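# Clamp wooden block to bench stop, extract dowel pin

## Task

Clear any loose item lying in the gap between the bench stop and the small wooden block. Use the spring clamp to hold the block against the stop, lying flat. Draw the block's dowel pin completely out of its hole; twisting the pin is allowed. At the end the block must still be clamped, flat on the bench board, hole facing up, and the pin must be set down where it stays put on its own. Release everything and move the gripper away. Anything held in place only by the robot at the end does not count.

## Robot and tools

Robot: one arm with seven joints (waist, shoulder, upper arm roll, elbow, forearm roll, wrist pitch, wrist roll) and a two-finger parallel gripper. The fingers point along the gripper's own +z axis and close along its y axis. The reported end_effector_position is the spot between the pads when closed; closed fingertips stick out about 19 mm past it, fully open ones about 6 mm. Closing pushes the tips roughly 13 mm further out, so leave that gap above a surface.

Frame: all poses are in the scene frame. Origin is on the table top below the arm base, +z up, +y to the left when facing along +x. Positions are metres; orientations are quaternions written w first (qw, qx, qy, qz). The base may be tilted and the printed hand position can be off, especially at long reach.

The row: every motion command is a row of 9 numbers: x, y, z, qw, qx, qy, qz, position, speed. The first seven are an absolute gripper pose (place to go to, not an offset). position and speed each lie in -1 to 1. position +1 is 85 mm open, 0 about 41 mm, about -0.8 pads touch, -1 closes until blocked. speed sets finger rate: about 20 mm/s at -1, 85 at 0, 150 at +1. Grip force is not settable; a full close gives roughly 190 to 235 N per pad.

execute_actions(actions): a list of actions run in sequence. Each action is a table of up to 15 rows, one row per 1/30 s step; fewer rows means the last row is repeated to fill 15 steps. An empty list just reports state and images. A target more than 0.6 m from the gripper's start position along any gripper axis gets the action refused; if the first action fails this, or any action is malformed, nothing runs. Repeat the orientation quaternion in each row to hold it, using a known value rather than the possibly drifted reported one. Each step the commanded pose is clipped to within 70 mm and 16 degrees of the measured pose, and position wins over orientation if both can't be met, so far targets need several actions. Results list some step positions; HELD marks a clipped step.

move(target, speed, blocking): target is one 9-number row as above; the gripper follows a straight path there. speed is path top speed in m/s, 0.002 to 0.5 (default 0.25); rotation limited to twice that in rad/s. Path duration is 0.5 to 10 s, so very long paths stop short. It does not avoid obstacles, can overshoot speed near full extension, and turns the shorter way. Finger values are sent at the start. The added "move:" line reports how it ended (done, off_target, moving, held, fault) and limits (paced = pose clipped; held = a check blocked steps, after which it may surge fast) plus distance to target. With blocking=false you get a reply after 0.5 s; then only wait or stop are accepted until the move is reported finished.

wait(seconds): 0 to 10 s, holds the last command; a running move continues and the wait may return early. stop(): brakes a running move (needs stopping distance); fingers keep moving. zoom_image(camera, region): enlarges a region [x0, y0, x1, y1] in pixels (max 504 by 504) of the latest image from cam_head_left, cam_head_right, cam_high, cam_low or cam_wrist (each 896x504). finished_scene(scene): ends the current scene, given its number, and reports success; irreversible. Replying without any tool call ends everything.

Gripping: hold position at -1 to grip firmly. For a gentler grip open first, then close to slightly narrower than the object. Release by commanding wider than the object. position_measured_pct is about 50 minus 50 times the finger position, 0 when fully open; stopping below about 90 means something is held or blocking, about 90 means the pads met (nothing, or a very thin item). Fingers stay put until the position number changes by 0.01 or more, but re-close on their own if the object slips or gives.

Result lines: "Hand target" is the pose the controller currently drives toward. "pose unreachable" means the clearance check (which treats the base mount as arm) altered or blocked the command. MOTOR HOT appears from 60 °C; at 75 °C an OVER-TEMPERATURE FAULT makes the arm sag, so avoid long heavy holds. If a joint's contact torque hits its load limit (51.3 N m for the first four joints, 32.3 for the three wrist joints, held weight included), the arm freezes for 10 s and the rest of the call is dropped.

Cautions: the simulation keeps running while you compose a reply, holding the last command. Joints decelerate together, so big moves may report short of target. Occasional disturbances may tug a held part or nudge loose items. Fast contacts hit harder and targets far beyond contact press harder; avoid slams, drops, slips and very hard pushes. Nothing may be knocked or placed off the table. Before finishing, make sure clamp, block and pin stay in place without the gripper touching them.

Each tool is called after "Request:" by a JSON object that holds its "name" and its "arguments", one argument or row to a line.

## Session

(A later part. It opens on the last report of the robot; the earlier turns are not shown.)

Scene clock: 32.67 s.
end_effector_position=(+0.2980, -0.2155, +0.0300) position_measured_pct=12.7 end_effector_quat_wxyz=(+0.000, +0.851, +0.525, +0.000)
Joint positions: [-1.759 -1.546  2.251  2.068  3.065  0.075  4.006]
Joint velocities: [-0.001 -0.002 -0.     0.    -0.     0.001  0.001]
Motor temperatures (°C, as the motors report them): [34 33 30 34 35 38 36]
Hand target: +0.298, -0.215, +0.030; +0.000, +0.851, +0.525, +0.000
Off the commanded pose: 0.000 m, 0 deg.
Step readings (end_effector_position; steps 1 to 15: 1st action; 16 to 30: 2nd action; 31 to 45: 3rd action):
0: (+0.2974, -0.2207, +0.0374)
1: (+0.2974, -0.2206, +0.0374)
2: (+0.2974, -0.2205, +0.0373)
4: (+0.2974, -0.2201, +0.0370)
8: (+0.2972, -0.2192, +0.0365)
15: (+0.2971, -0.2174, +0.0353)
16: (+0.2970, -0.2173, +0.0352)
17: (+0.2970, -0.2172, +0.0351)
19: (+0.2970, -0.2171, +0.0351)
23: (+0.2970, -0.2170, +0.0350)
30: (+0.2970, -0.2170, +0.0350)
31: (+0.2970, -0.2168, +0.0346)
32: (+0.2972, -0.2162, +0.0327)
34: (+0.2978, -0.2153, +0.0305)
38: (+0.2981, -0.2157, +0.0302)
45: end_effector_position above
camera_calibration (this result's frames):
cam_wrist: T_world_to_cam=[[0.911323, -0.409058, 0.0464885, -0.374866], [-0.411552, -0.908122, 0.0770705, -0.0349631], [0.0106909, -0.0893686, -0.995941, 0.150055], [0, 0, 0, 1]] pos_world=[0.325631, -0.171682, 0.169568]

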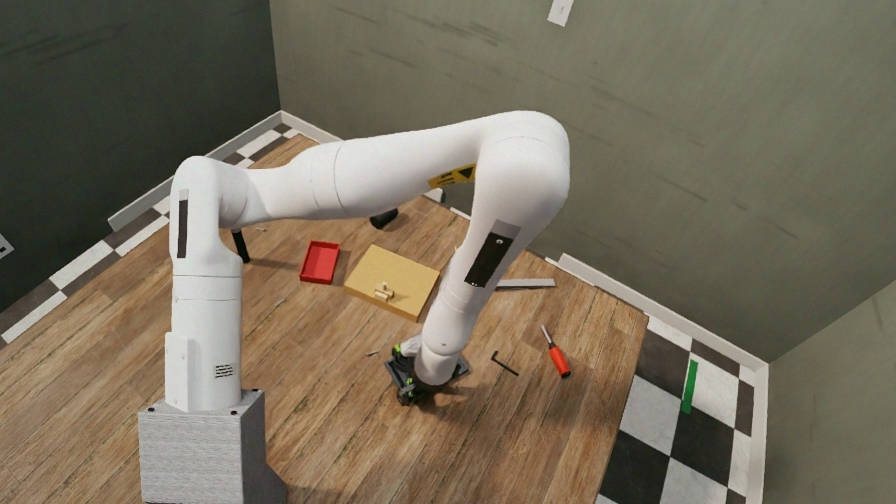

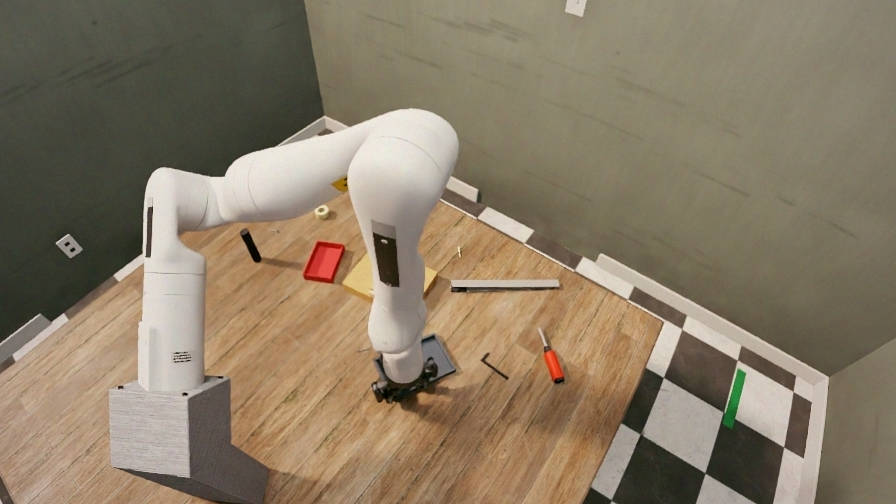

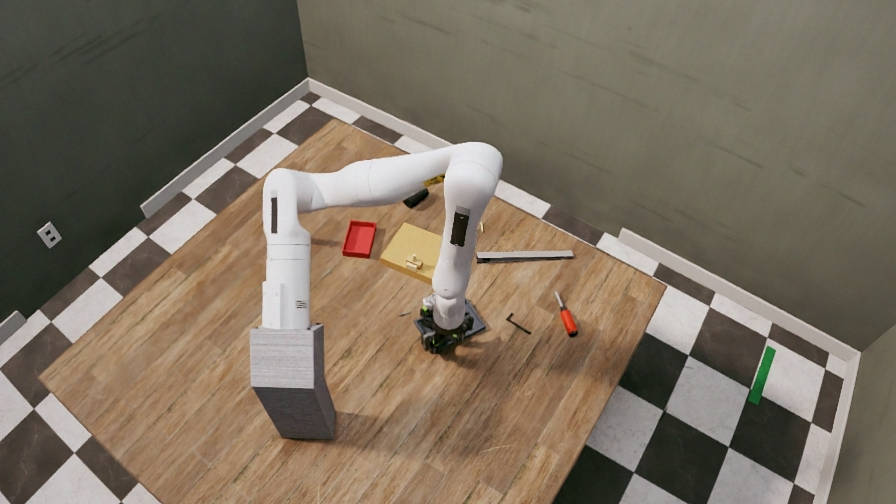

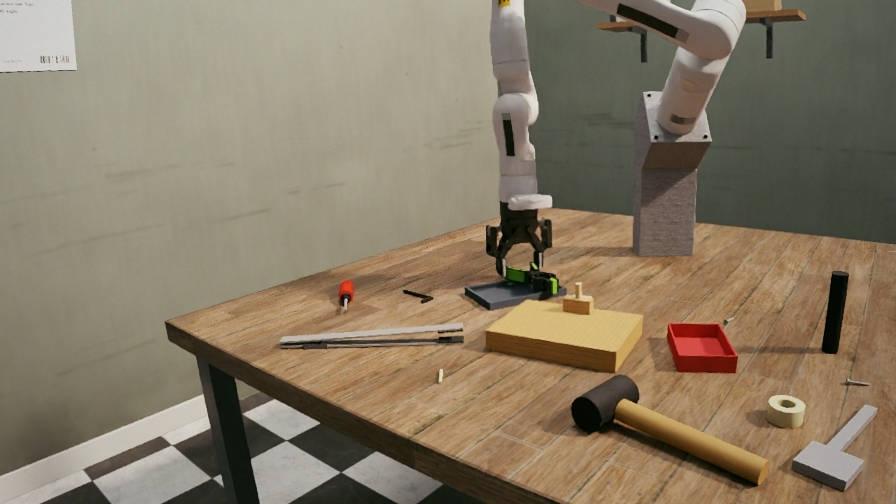

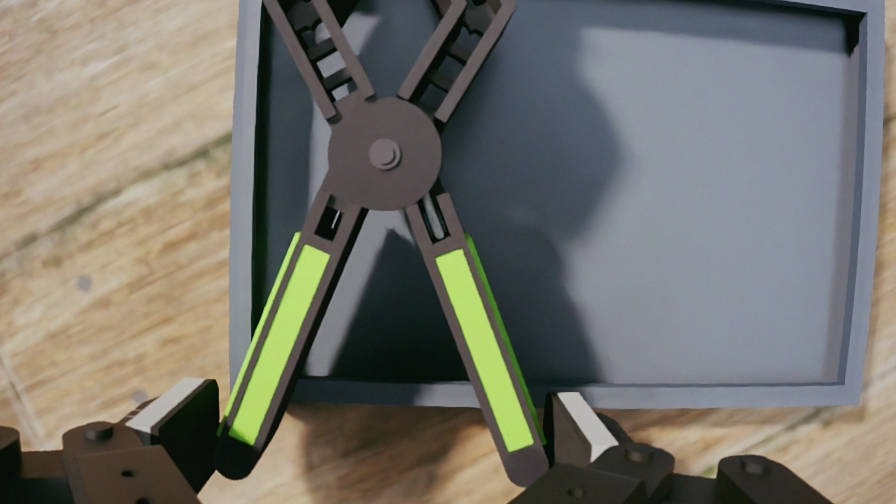

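Request:
{"name": "move", "arguments": {
  "target": [0.298,-0.2155,0.0375,0,0.8513,0.5247,0,-0.18,-0.8],
  "speed": 0.008
}}

Request:
{"name": "move", "arguments": {
  "target": [0.31,-0.20,0.10,0,0.8513,0.5247,0,-0.18,-0.8],
  "speed": 0.12
}}

Request:
{"name": "zoom_image", "arguments": {
  "camera": "cam_low",
  "region": [455, 190, 635, 320]
}}

Scene clock: 34.77 s.
end_effector_position=(+0.2982, -0.2163, +0.0383) position_measured_pct=58.7 end_effector_quat_wxyz=(+0.001, +0.851, +0.525, -0.000)
Joint positions: [-1.742 -1.531  2.251  2.077  3.065  0.064  4.006]
Joint velocities: [-0.    -0.     0.    -0.001 -0.001 -0.002 -0.   ]
Motor temperatures (°C, as the motors report them): [34 33 30 34 35 38 36]
Hand target: +0.298, -0.216, +0.038; +0.000, +0.851, +0.525, +0.000
Off the commanded pose: 0.001 m, 0 deg.
move: done
camera_calibration (this result's frames):
cam_wrist: T_world_to_cam=[[0.911281, -0.409027, 0.047582, -0.375788], [-0.411634, -0.907975, 0.0783532, -0.036192], [0.0111547, -0.0909882, -0.995789, 0.157703], [0, 0, 0, 1]] pos_world=[0.325791, -0.17222, 0.177756]

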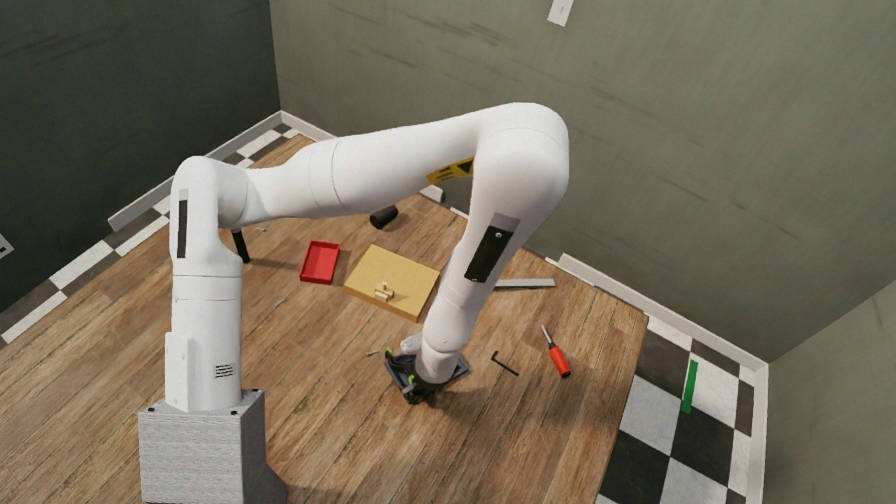

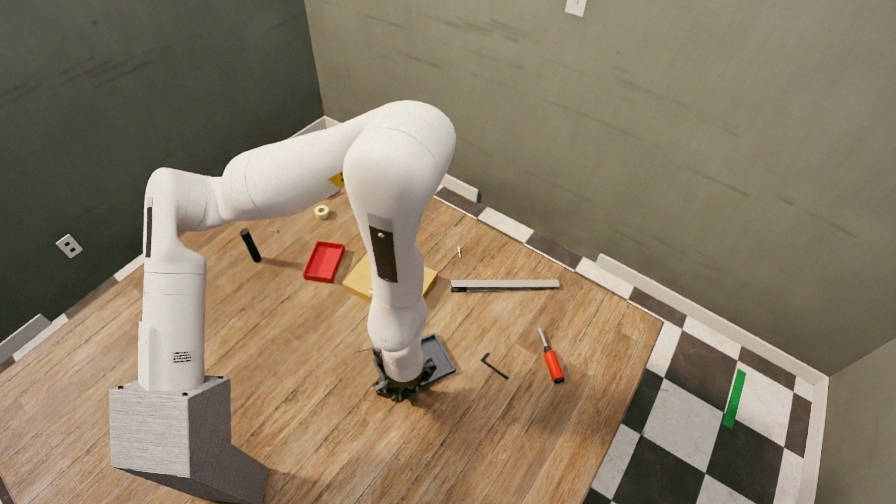

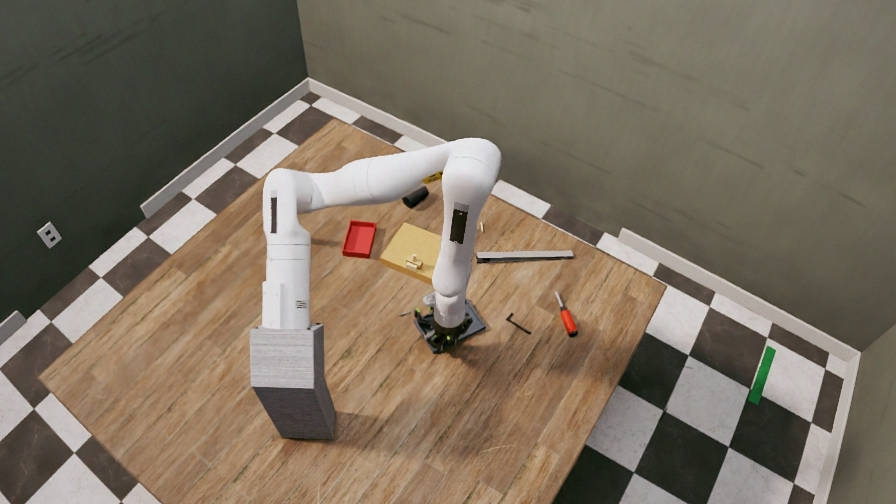

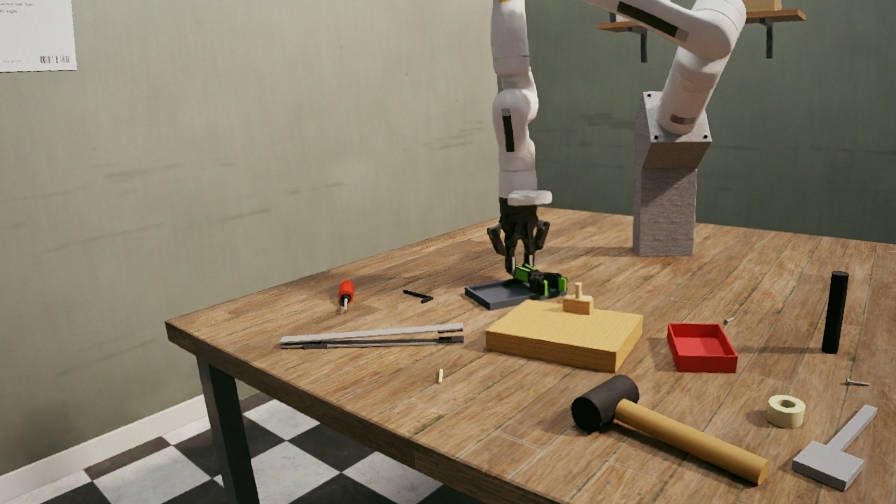

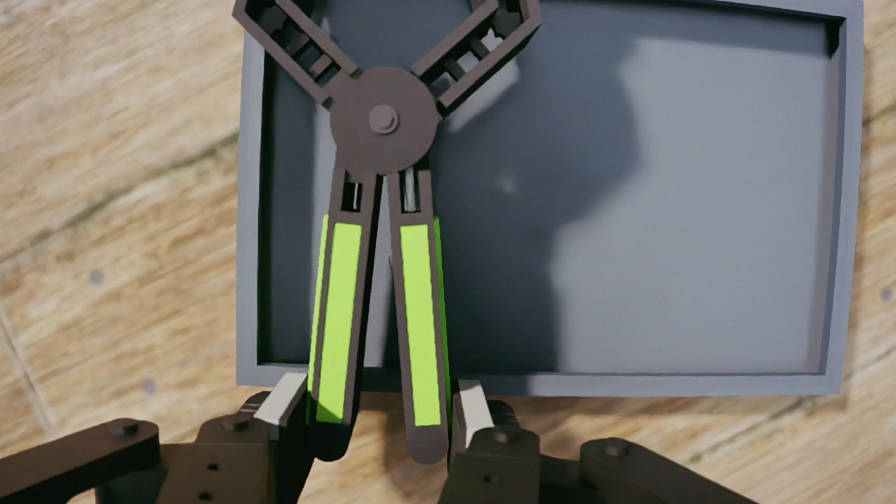

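Scene clock: 35.70 s.
end_effector_position=(+0.3102, -0.1999, +0.0998) position_measured_pct=58.3 end_effector_quat_wxyz=(-0.000, +0.851, +0.525, +0.000)
Joint positions: [-1.636 -1.391  2.219  2.172  3.04  -0.014  3.982]
Joint velocities: [ 0.004  0.006  0.    -0.001  0.    -0.002  0.001]
Motor temperatures (°C, as the motors report them): [34 33 30 34 35 38 36]
Hand target: +0.310, -0.200, +0.100; +0.000, +0.851, +0.525, +0.000
Off the commanded pose: 0.000 m, 0 deg.
move: done
camera_calibration (this result's frames):
cam_wrist: T_world_to_cam=[[0.911297, -0.409139, 0.0462906, -0.382803], [-0.411607, -0.908163, 0.0762872, -0.021097], [0.0108273, -0.0885739, -0.996011, 0.220984], [0, 0, 0, 1]] pos_world=[0.337771, -0.156205, 0.239432]

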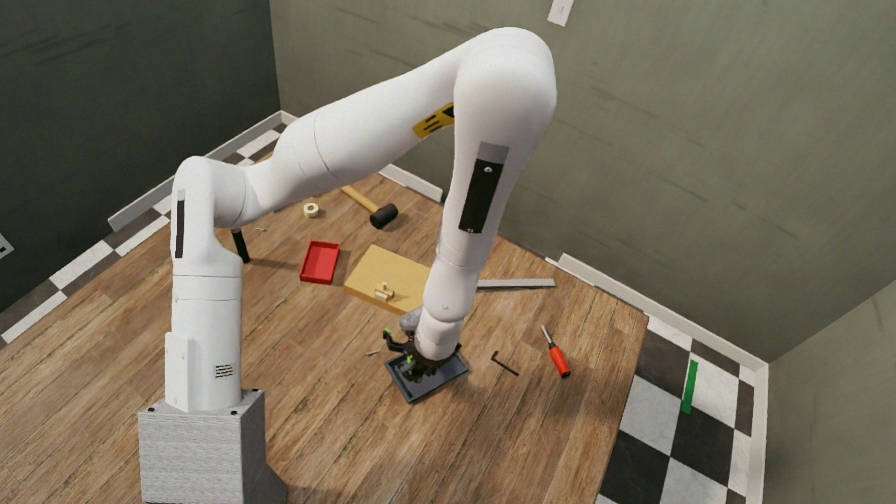

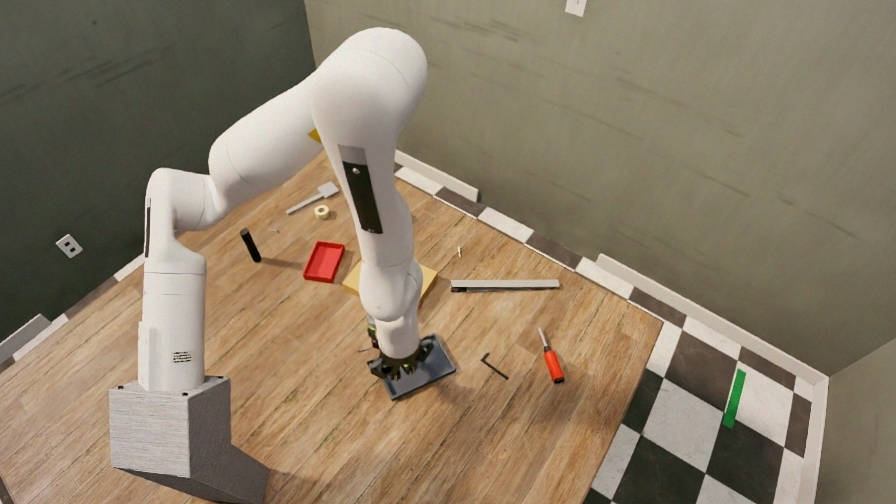

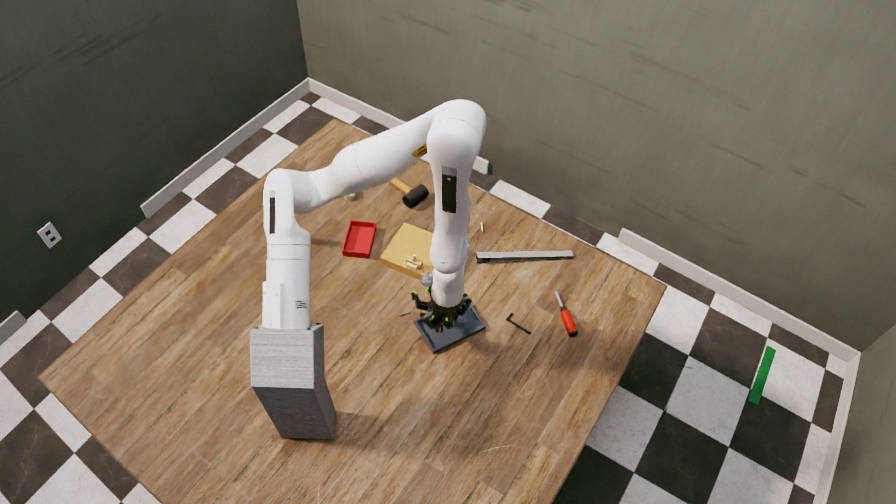

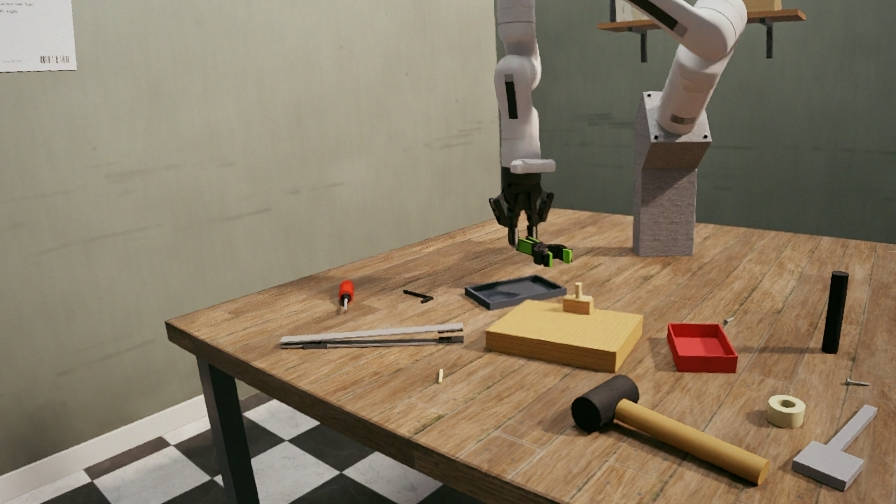

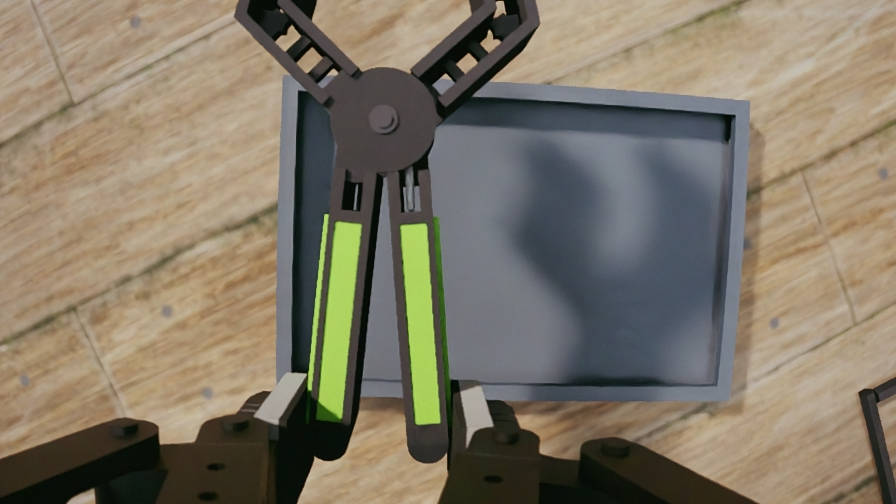

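Region (455, 190, 635, 320) of cam_low's 896x504 image, scaled by 2.800, with more detail than that image has.

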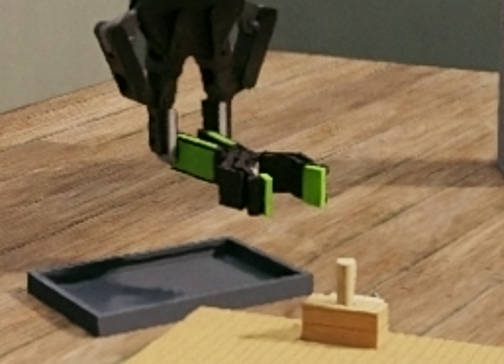

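Request:
{"name": "move", "arguments": {
  "target": [0.470,-0.116,0.11,0,0.6528,0.7576,0,-0.18,-0.8],
  "speed": 0.2
}}

Request:
{"name": "move", "arguments": {
  "target": [0.470,-0.116,0.082,0,0.6528,0.7576,0,-0.18,-0.8],
  "speed": 0.05
}}

Request:
{"name": "zoom_image", "arguments": {
  "camera": "cam_low",
  "region": [480, 230, 640, 340]
}}

Request:
{"name": "zoom_image", "arguments": {
  "camera": "cam_head_left",
  "region": [340, 240, 460, 330]
}}

Request:
{"name": "zoom_image", "arguments": {
  "camera": "cam_high",
  "region": [370, 220, 490, 310]
}}

Scene clock: 38.57 s.
end_effector_position=(+0.4708, -0.1154, +0.1101) position_measured_pct=58.3 end_effector_quat_wxyz=(+0.000, +0.653, +0.757, +0.001)
Joint positions: [-1.83  -1.025  1.99   2.113  3.098 -0.099  4.035]
Joint velocities: [-0.003  0.008  0.    -0.002  0.001  0.    -0.001]
Motor temperatures (°C, as the motors report them): [34 33 30 34 35 38 36]
Hand target: +0.471, -0.115, +0.110; +0.000, +0.653, +0.758, +0.001
Off the commanded pose: 0.001 m, 0 deg.
move: done
camera_calibration (this result's frames):
cam_wrist: T_world_to_cam=[[0.980518, 0.190199, 0.0490807, -0.458786], [0.186221, -0.979578, 0.0758251, -0.168621], [0.0625002, -0.0652081, -0.995912, 0.215276], [0, 0, 0, 1]] pos_world=[0.467794, -0.0638791, 0.2497]

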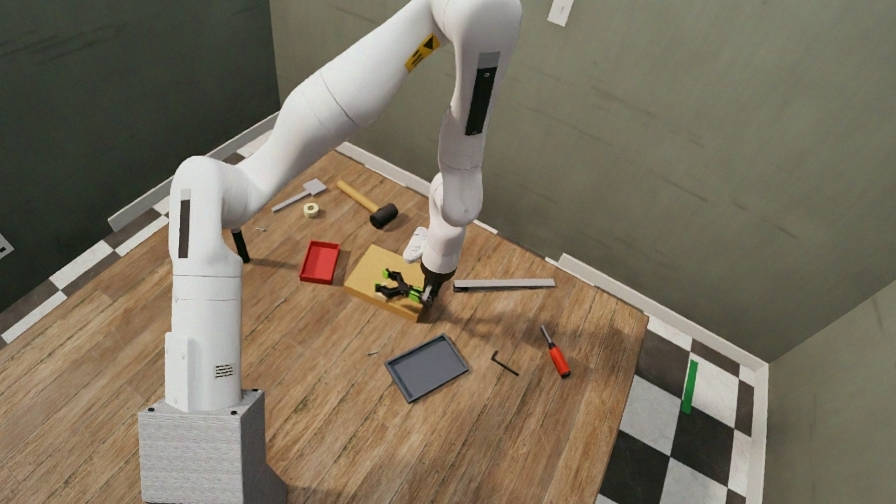

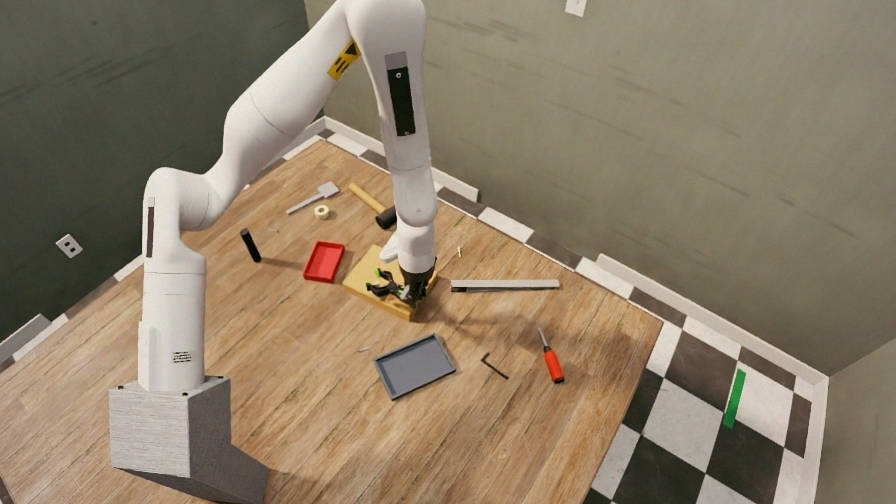

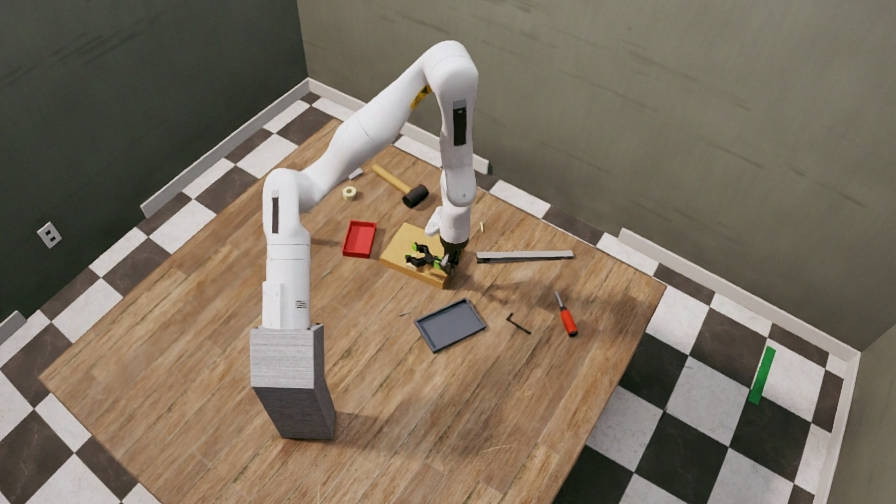

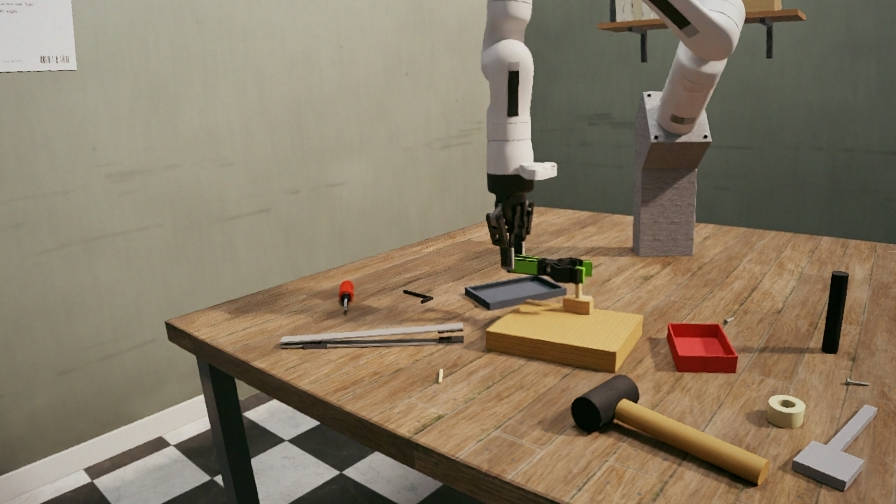

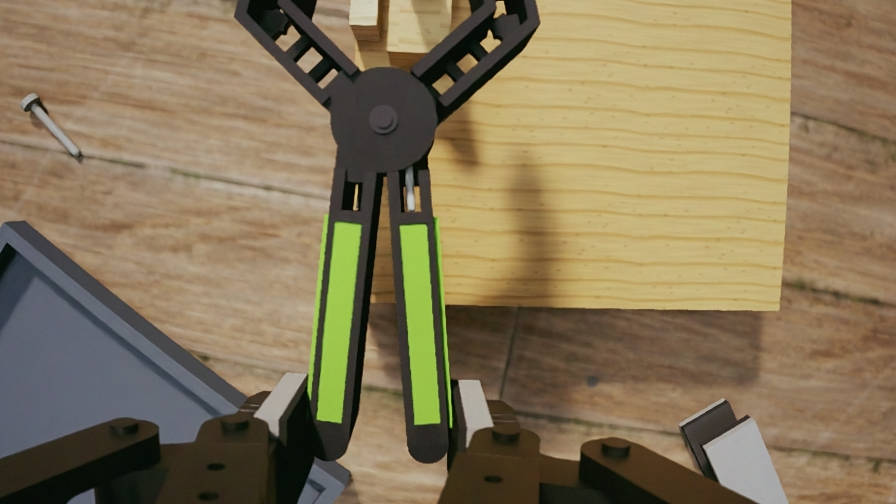

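Scene clock: 39.40 s.
end_effector_position=(+0.4700, -0.1163, +0.0822) position_measured_pct=58.3 end_effector_quat_wxyz=(+0.000, +0.653, +0.757, -0.000)
Joint positions: [-1.91  -1.058  2.031  2.092  3.101 -0.044  4.034]
Joint velocities: [-0.007 -0.001  0.     0.     0.     0.001  0.   ]
Motor temperatures (°C, as the motors report them): [34 33 30 34 35 38 36]
Hand target: +0.470, -0.116, +0.082; -0.000, +0.653, +0.758, -0.000
Off the commanded pose: 0.000 m, 0 deg.
move: done
camera_calibration (this result's frames):
cam_wrist: T_world_to_cam=[[0.980494, 0.190951, 0.0465644, -0.456197], [0.187023, -0.979277, 0.0777146, -0.167712], [0.0604391, -0.0674901, -0.995888, 0.188227], [0, 0, 0, 1]] pos_world=[0.467289, -0.0644217, 0.22173]

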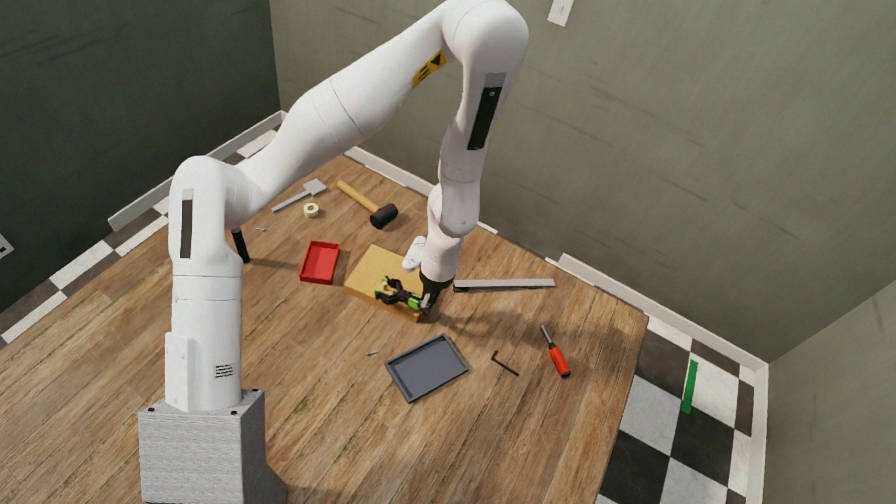

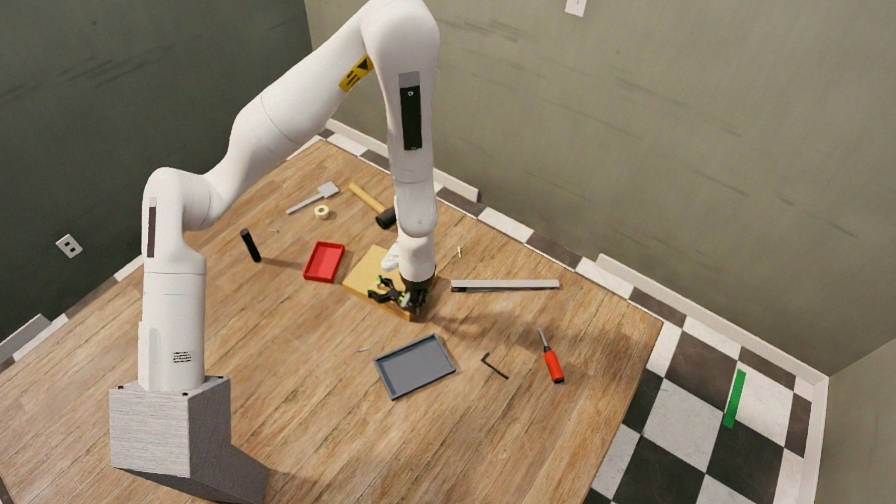

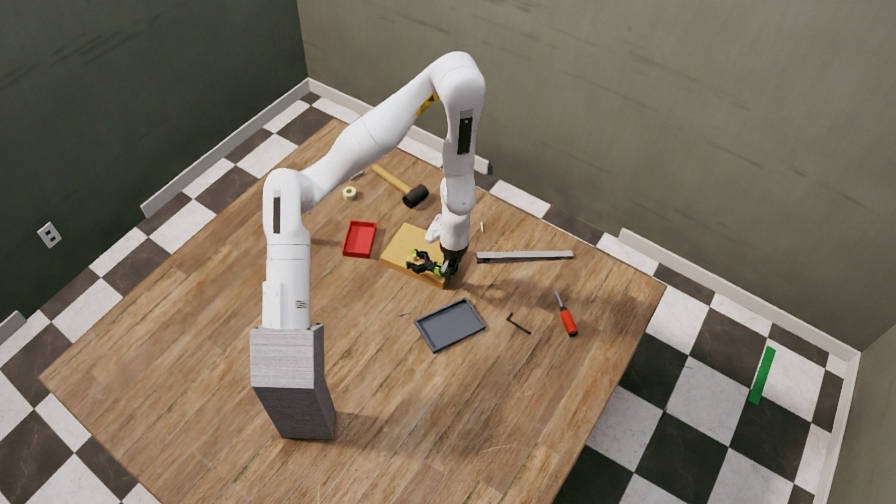

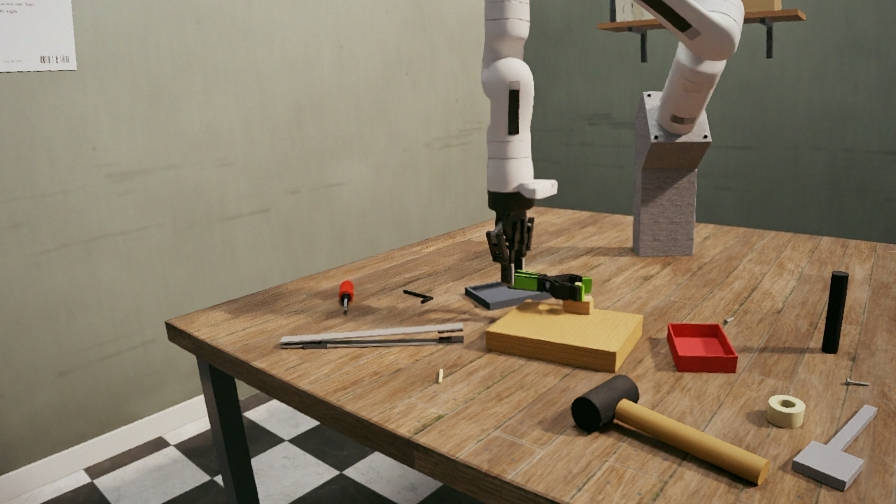

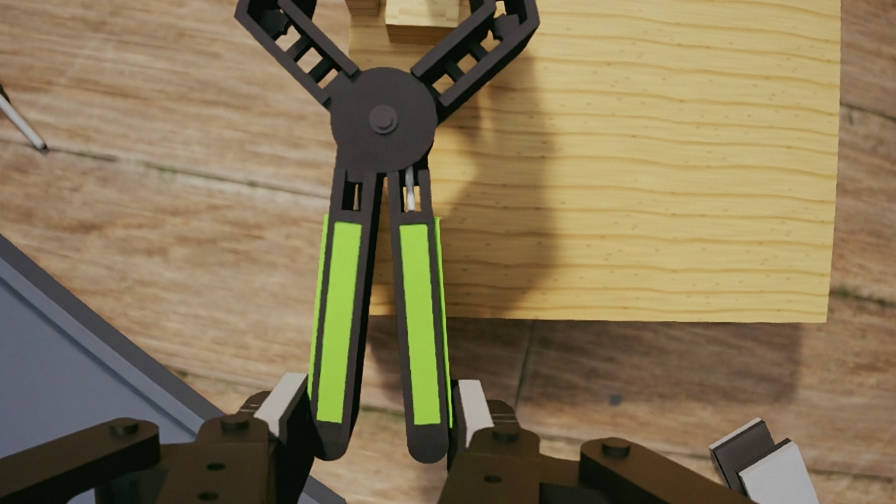

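Region (480, 230, 640, 340) of cam_low's 896x504 image, scaled by 3.150, with more detail than that image has; it fills the top 346 rows of this view, and the rest is white.

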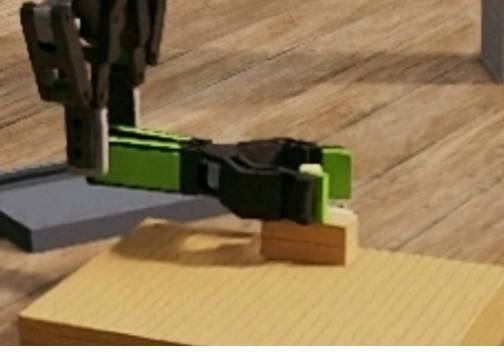

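Region (340, 240, 460, 330) of cam_head_left's 896x504 image, scaled by 4.200, with more detail than that image has; it fills the top 378 rows of this view, and the rest is white.

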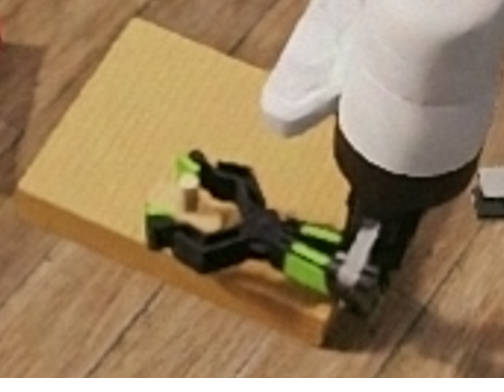

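Region (370, 220, 490, 310) of cam_high's 896x504 image, scaled by 4.200, with more detail than that image has; it fills the top 378 rows of this view, and the rest is white.

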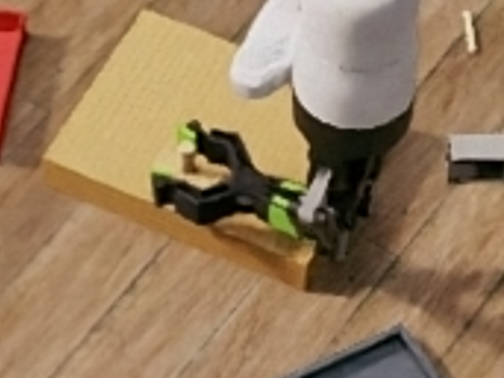

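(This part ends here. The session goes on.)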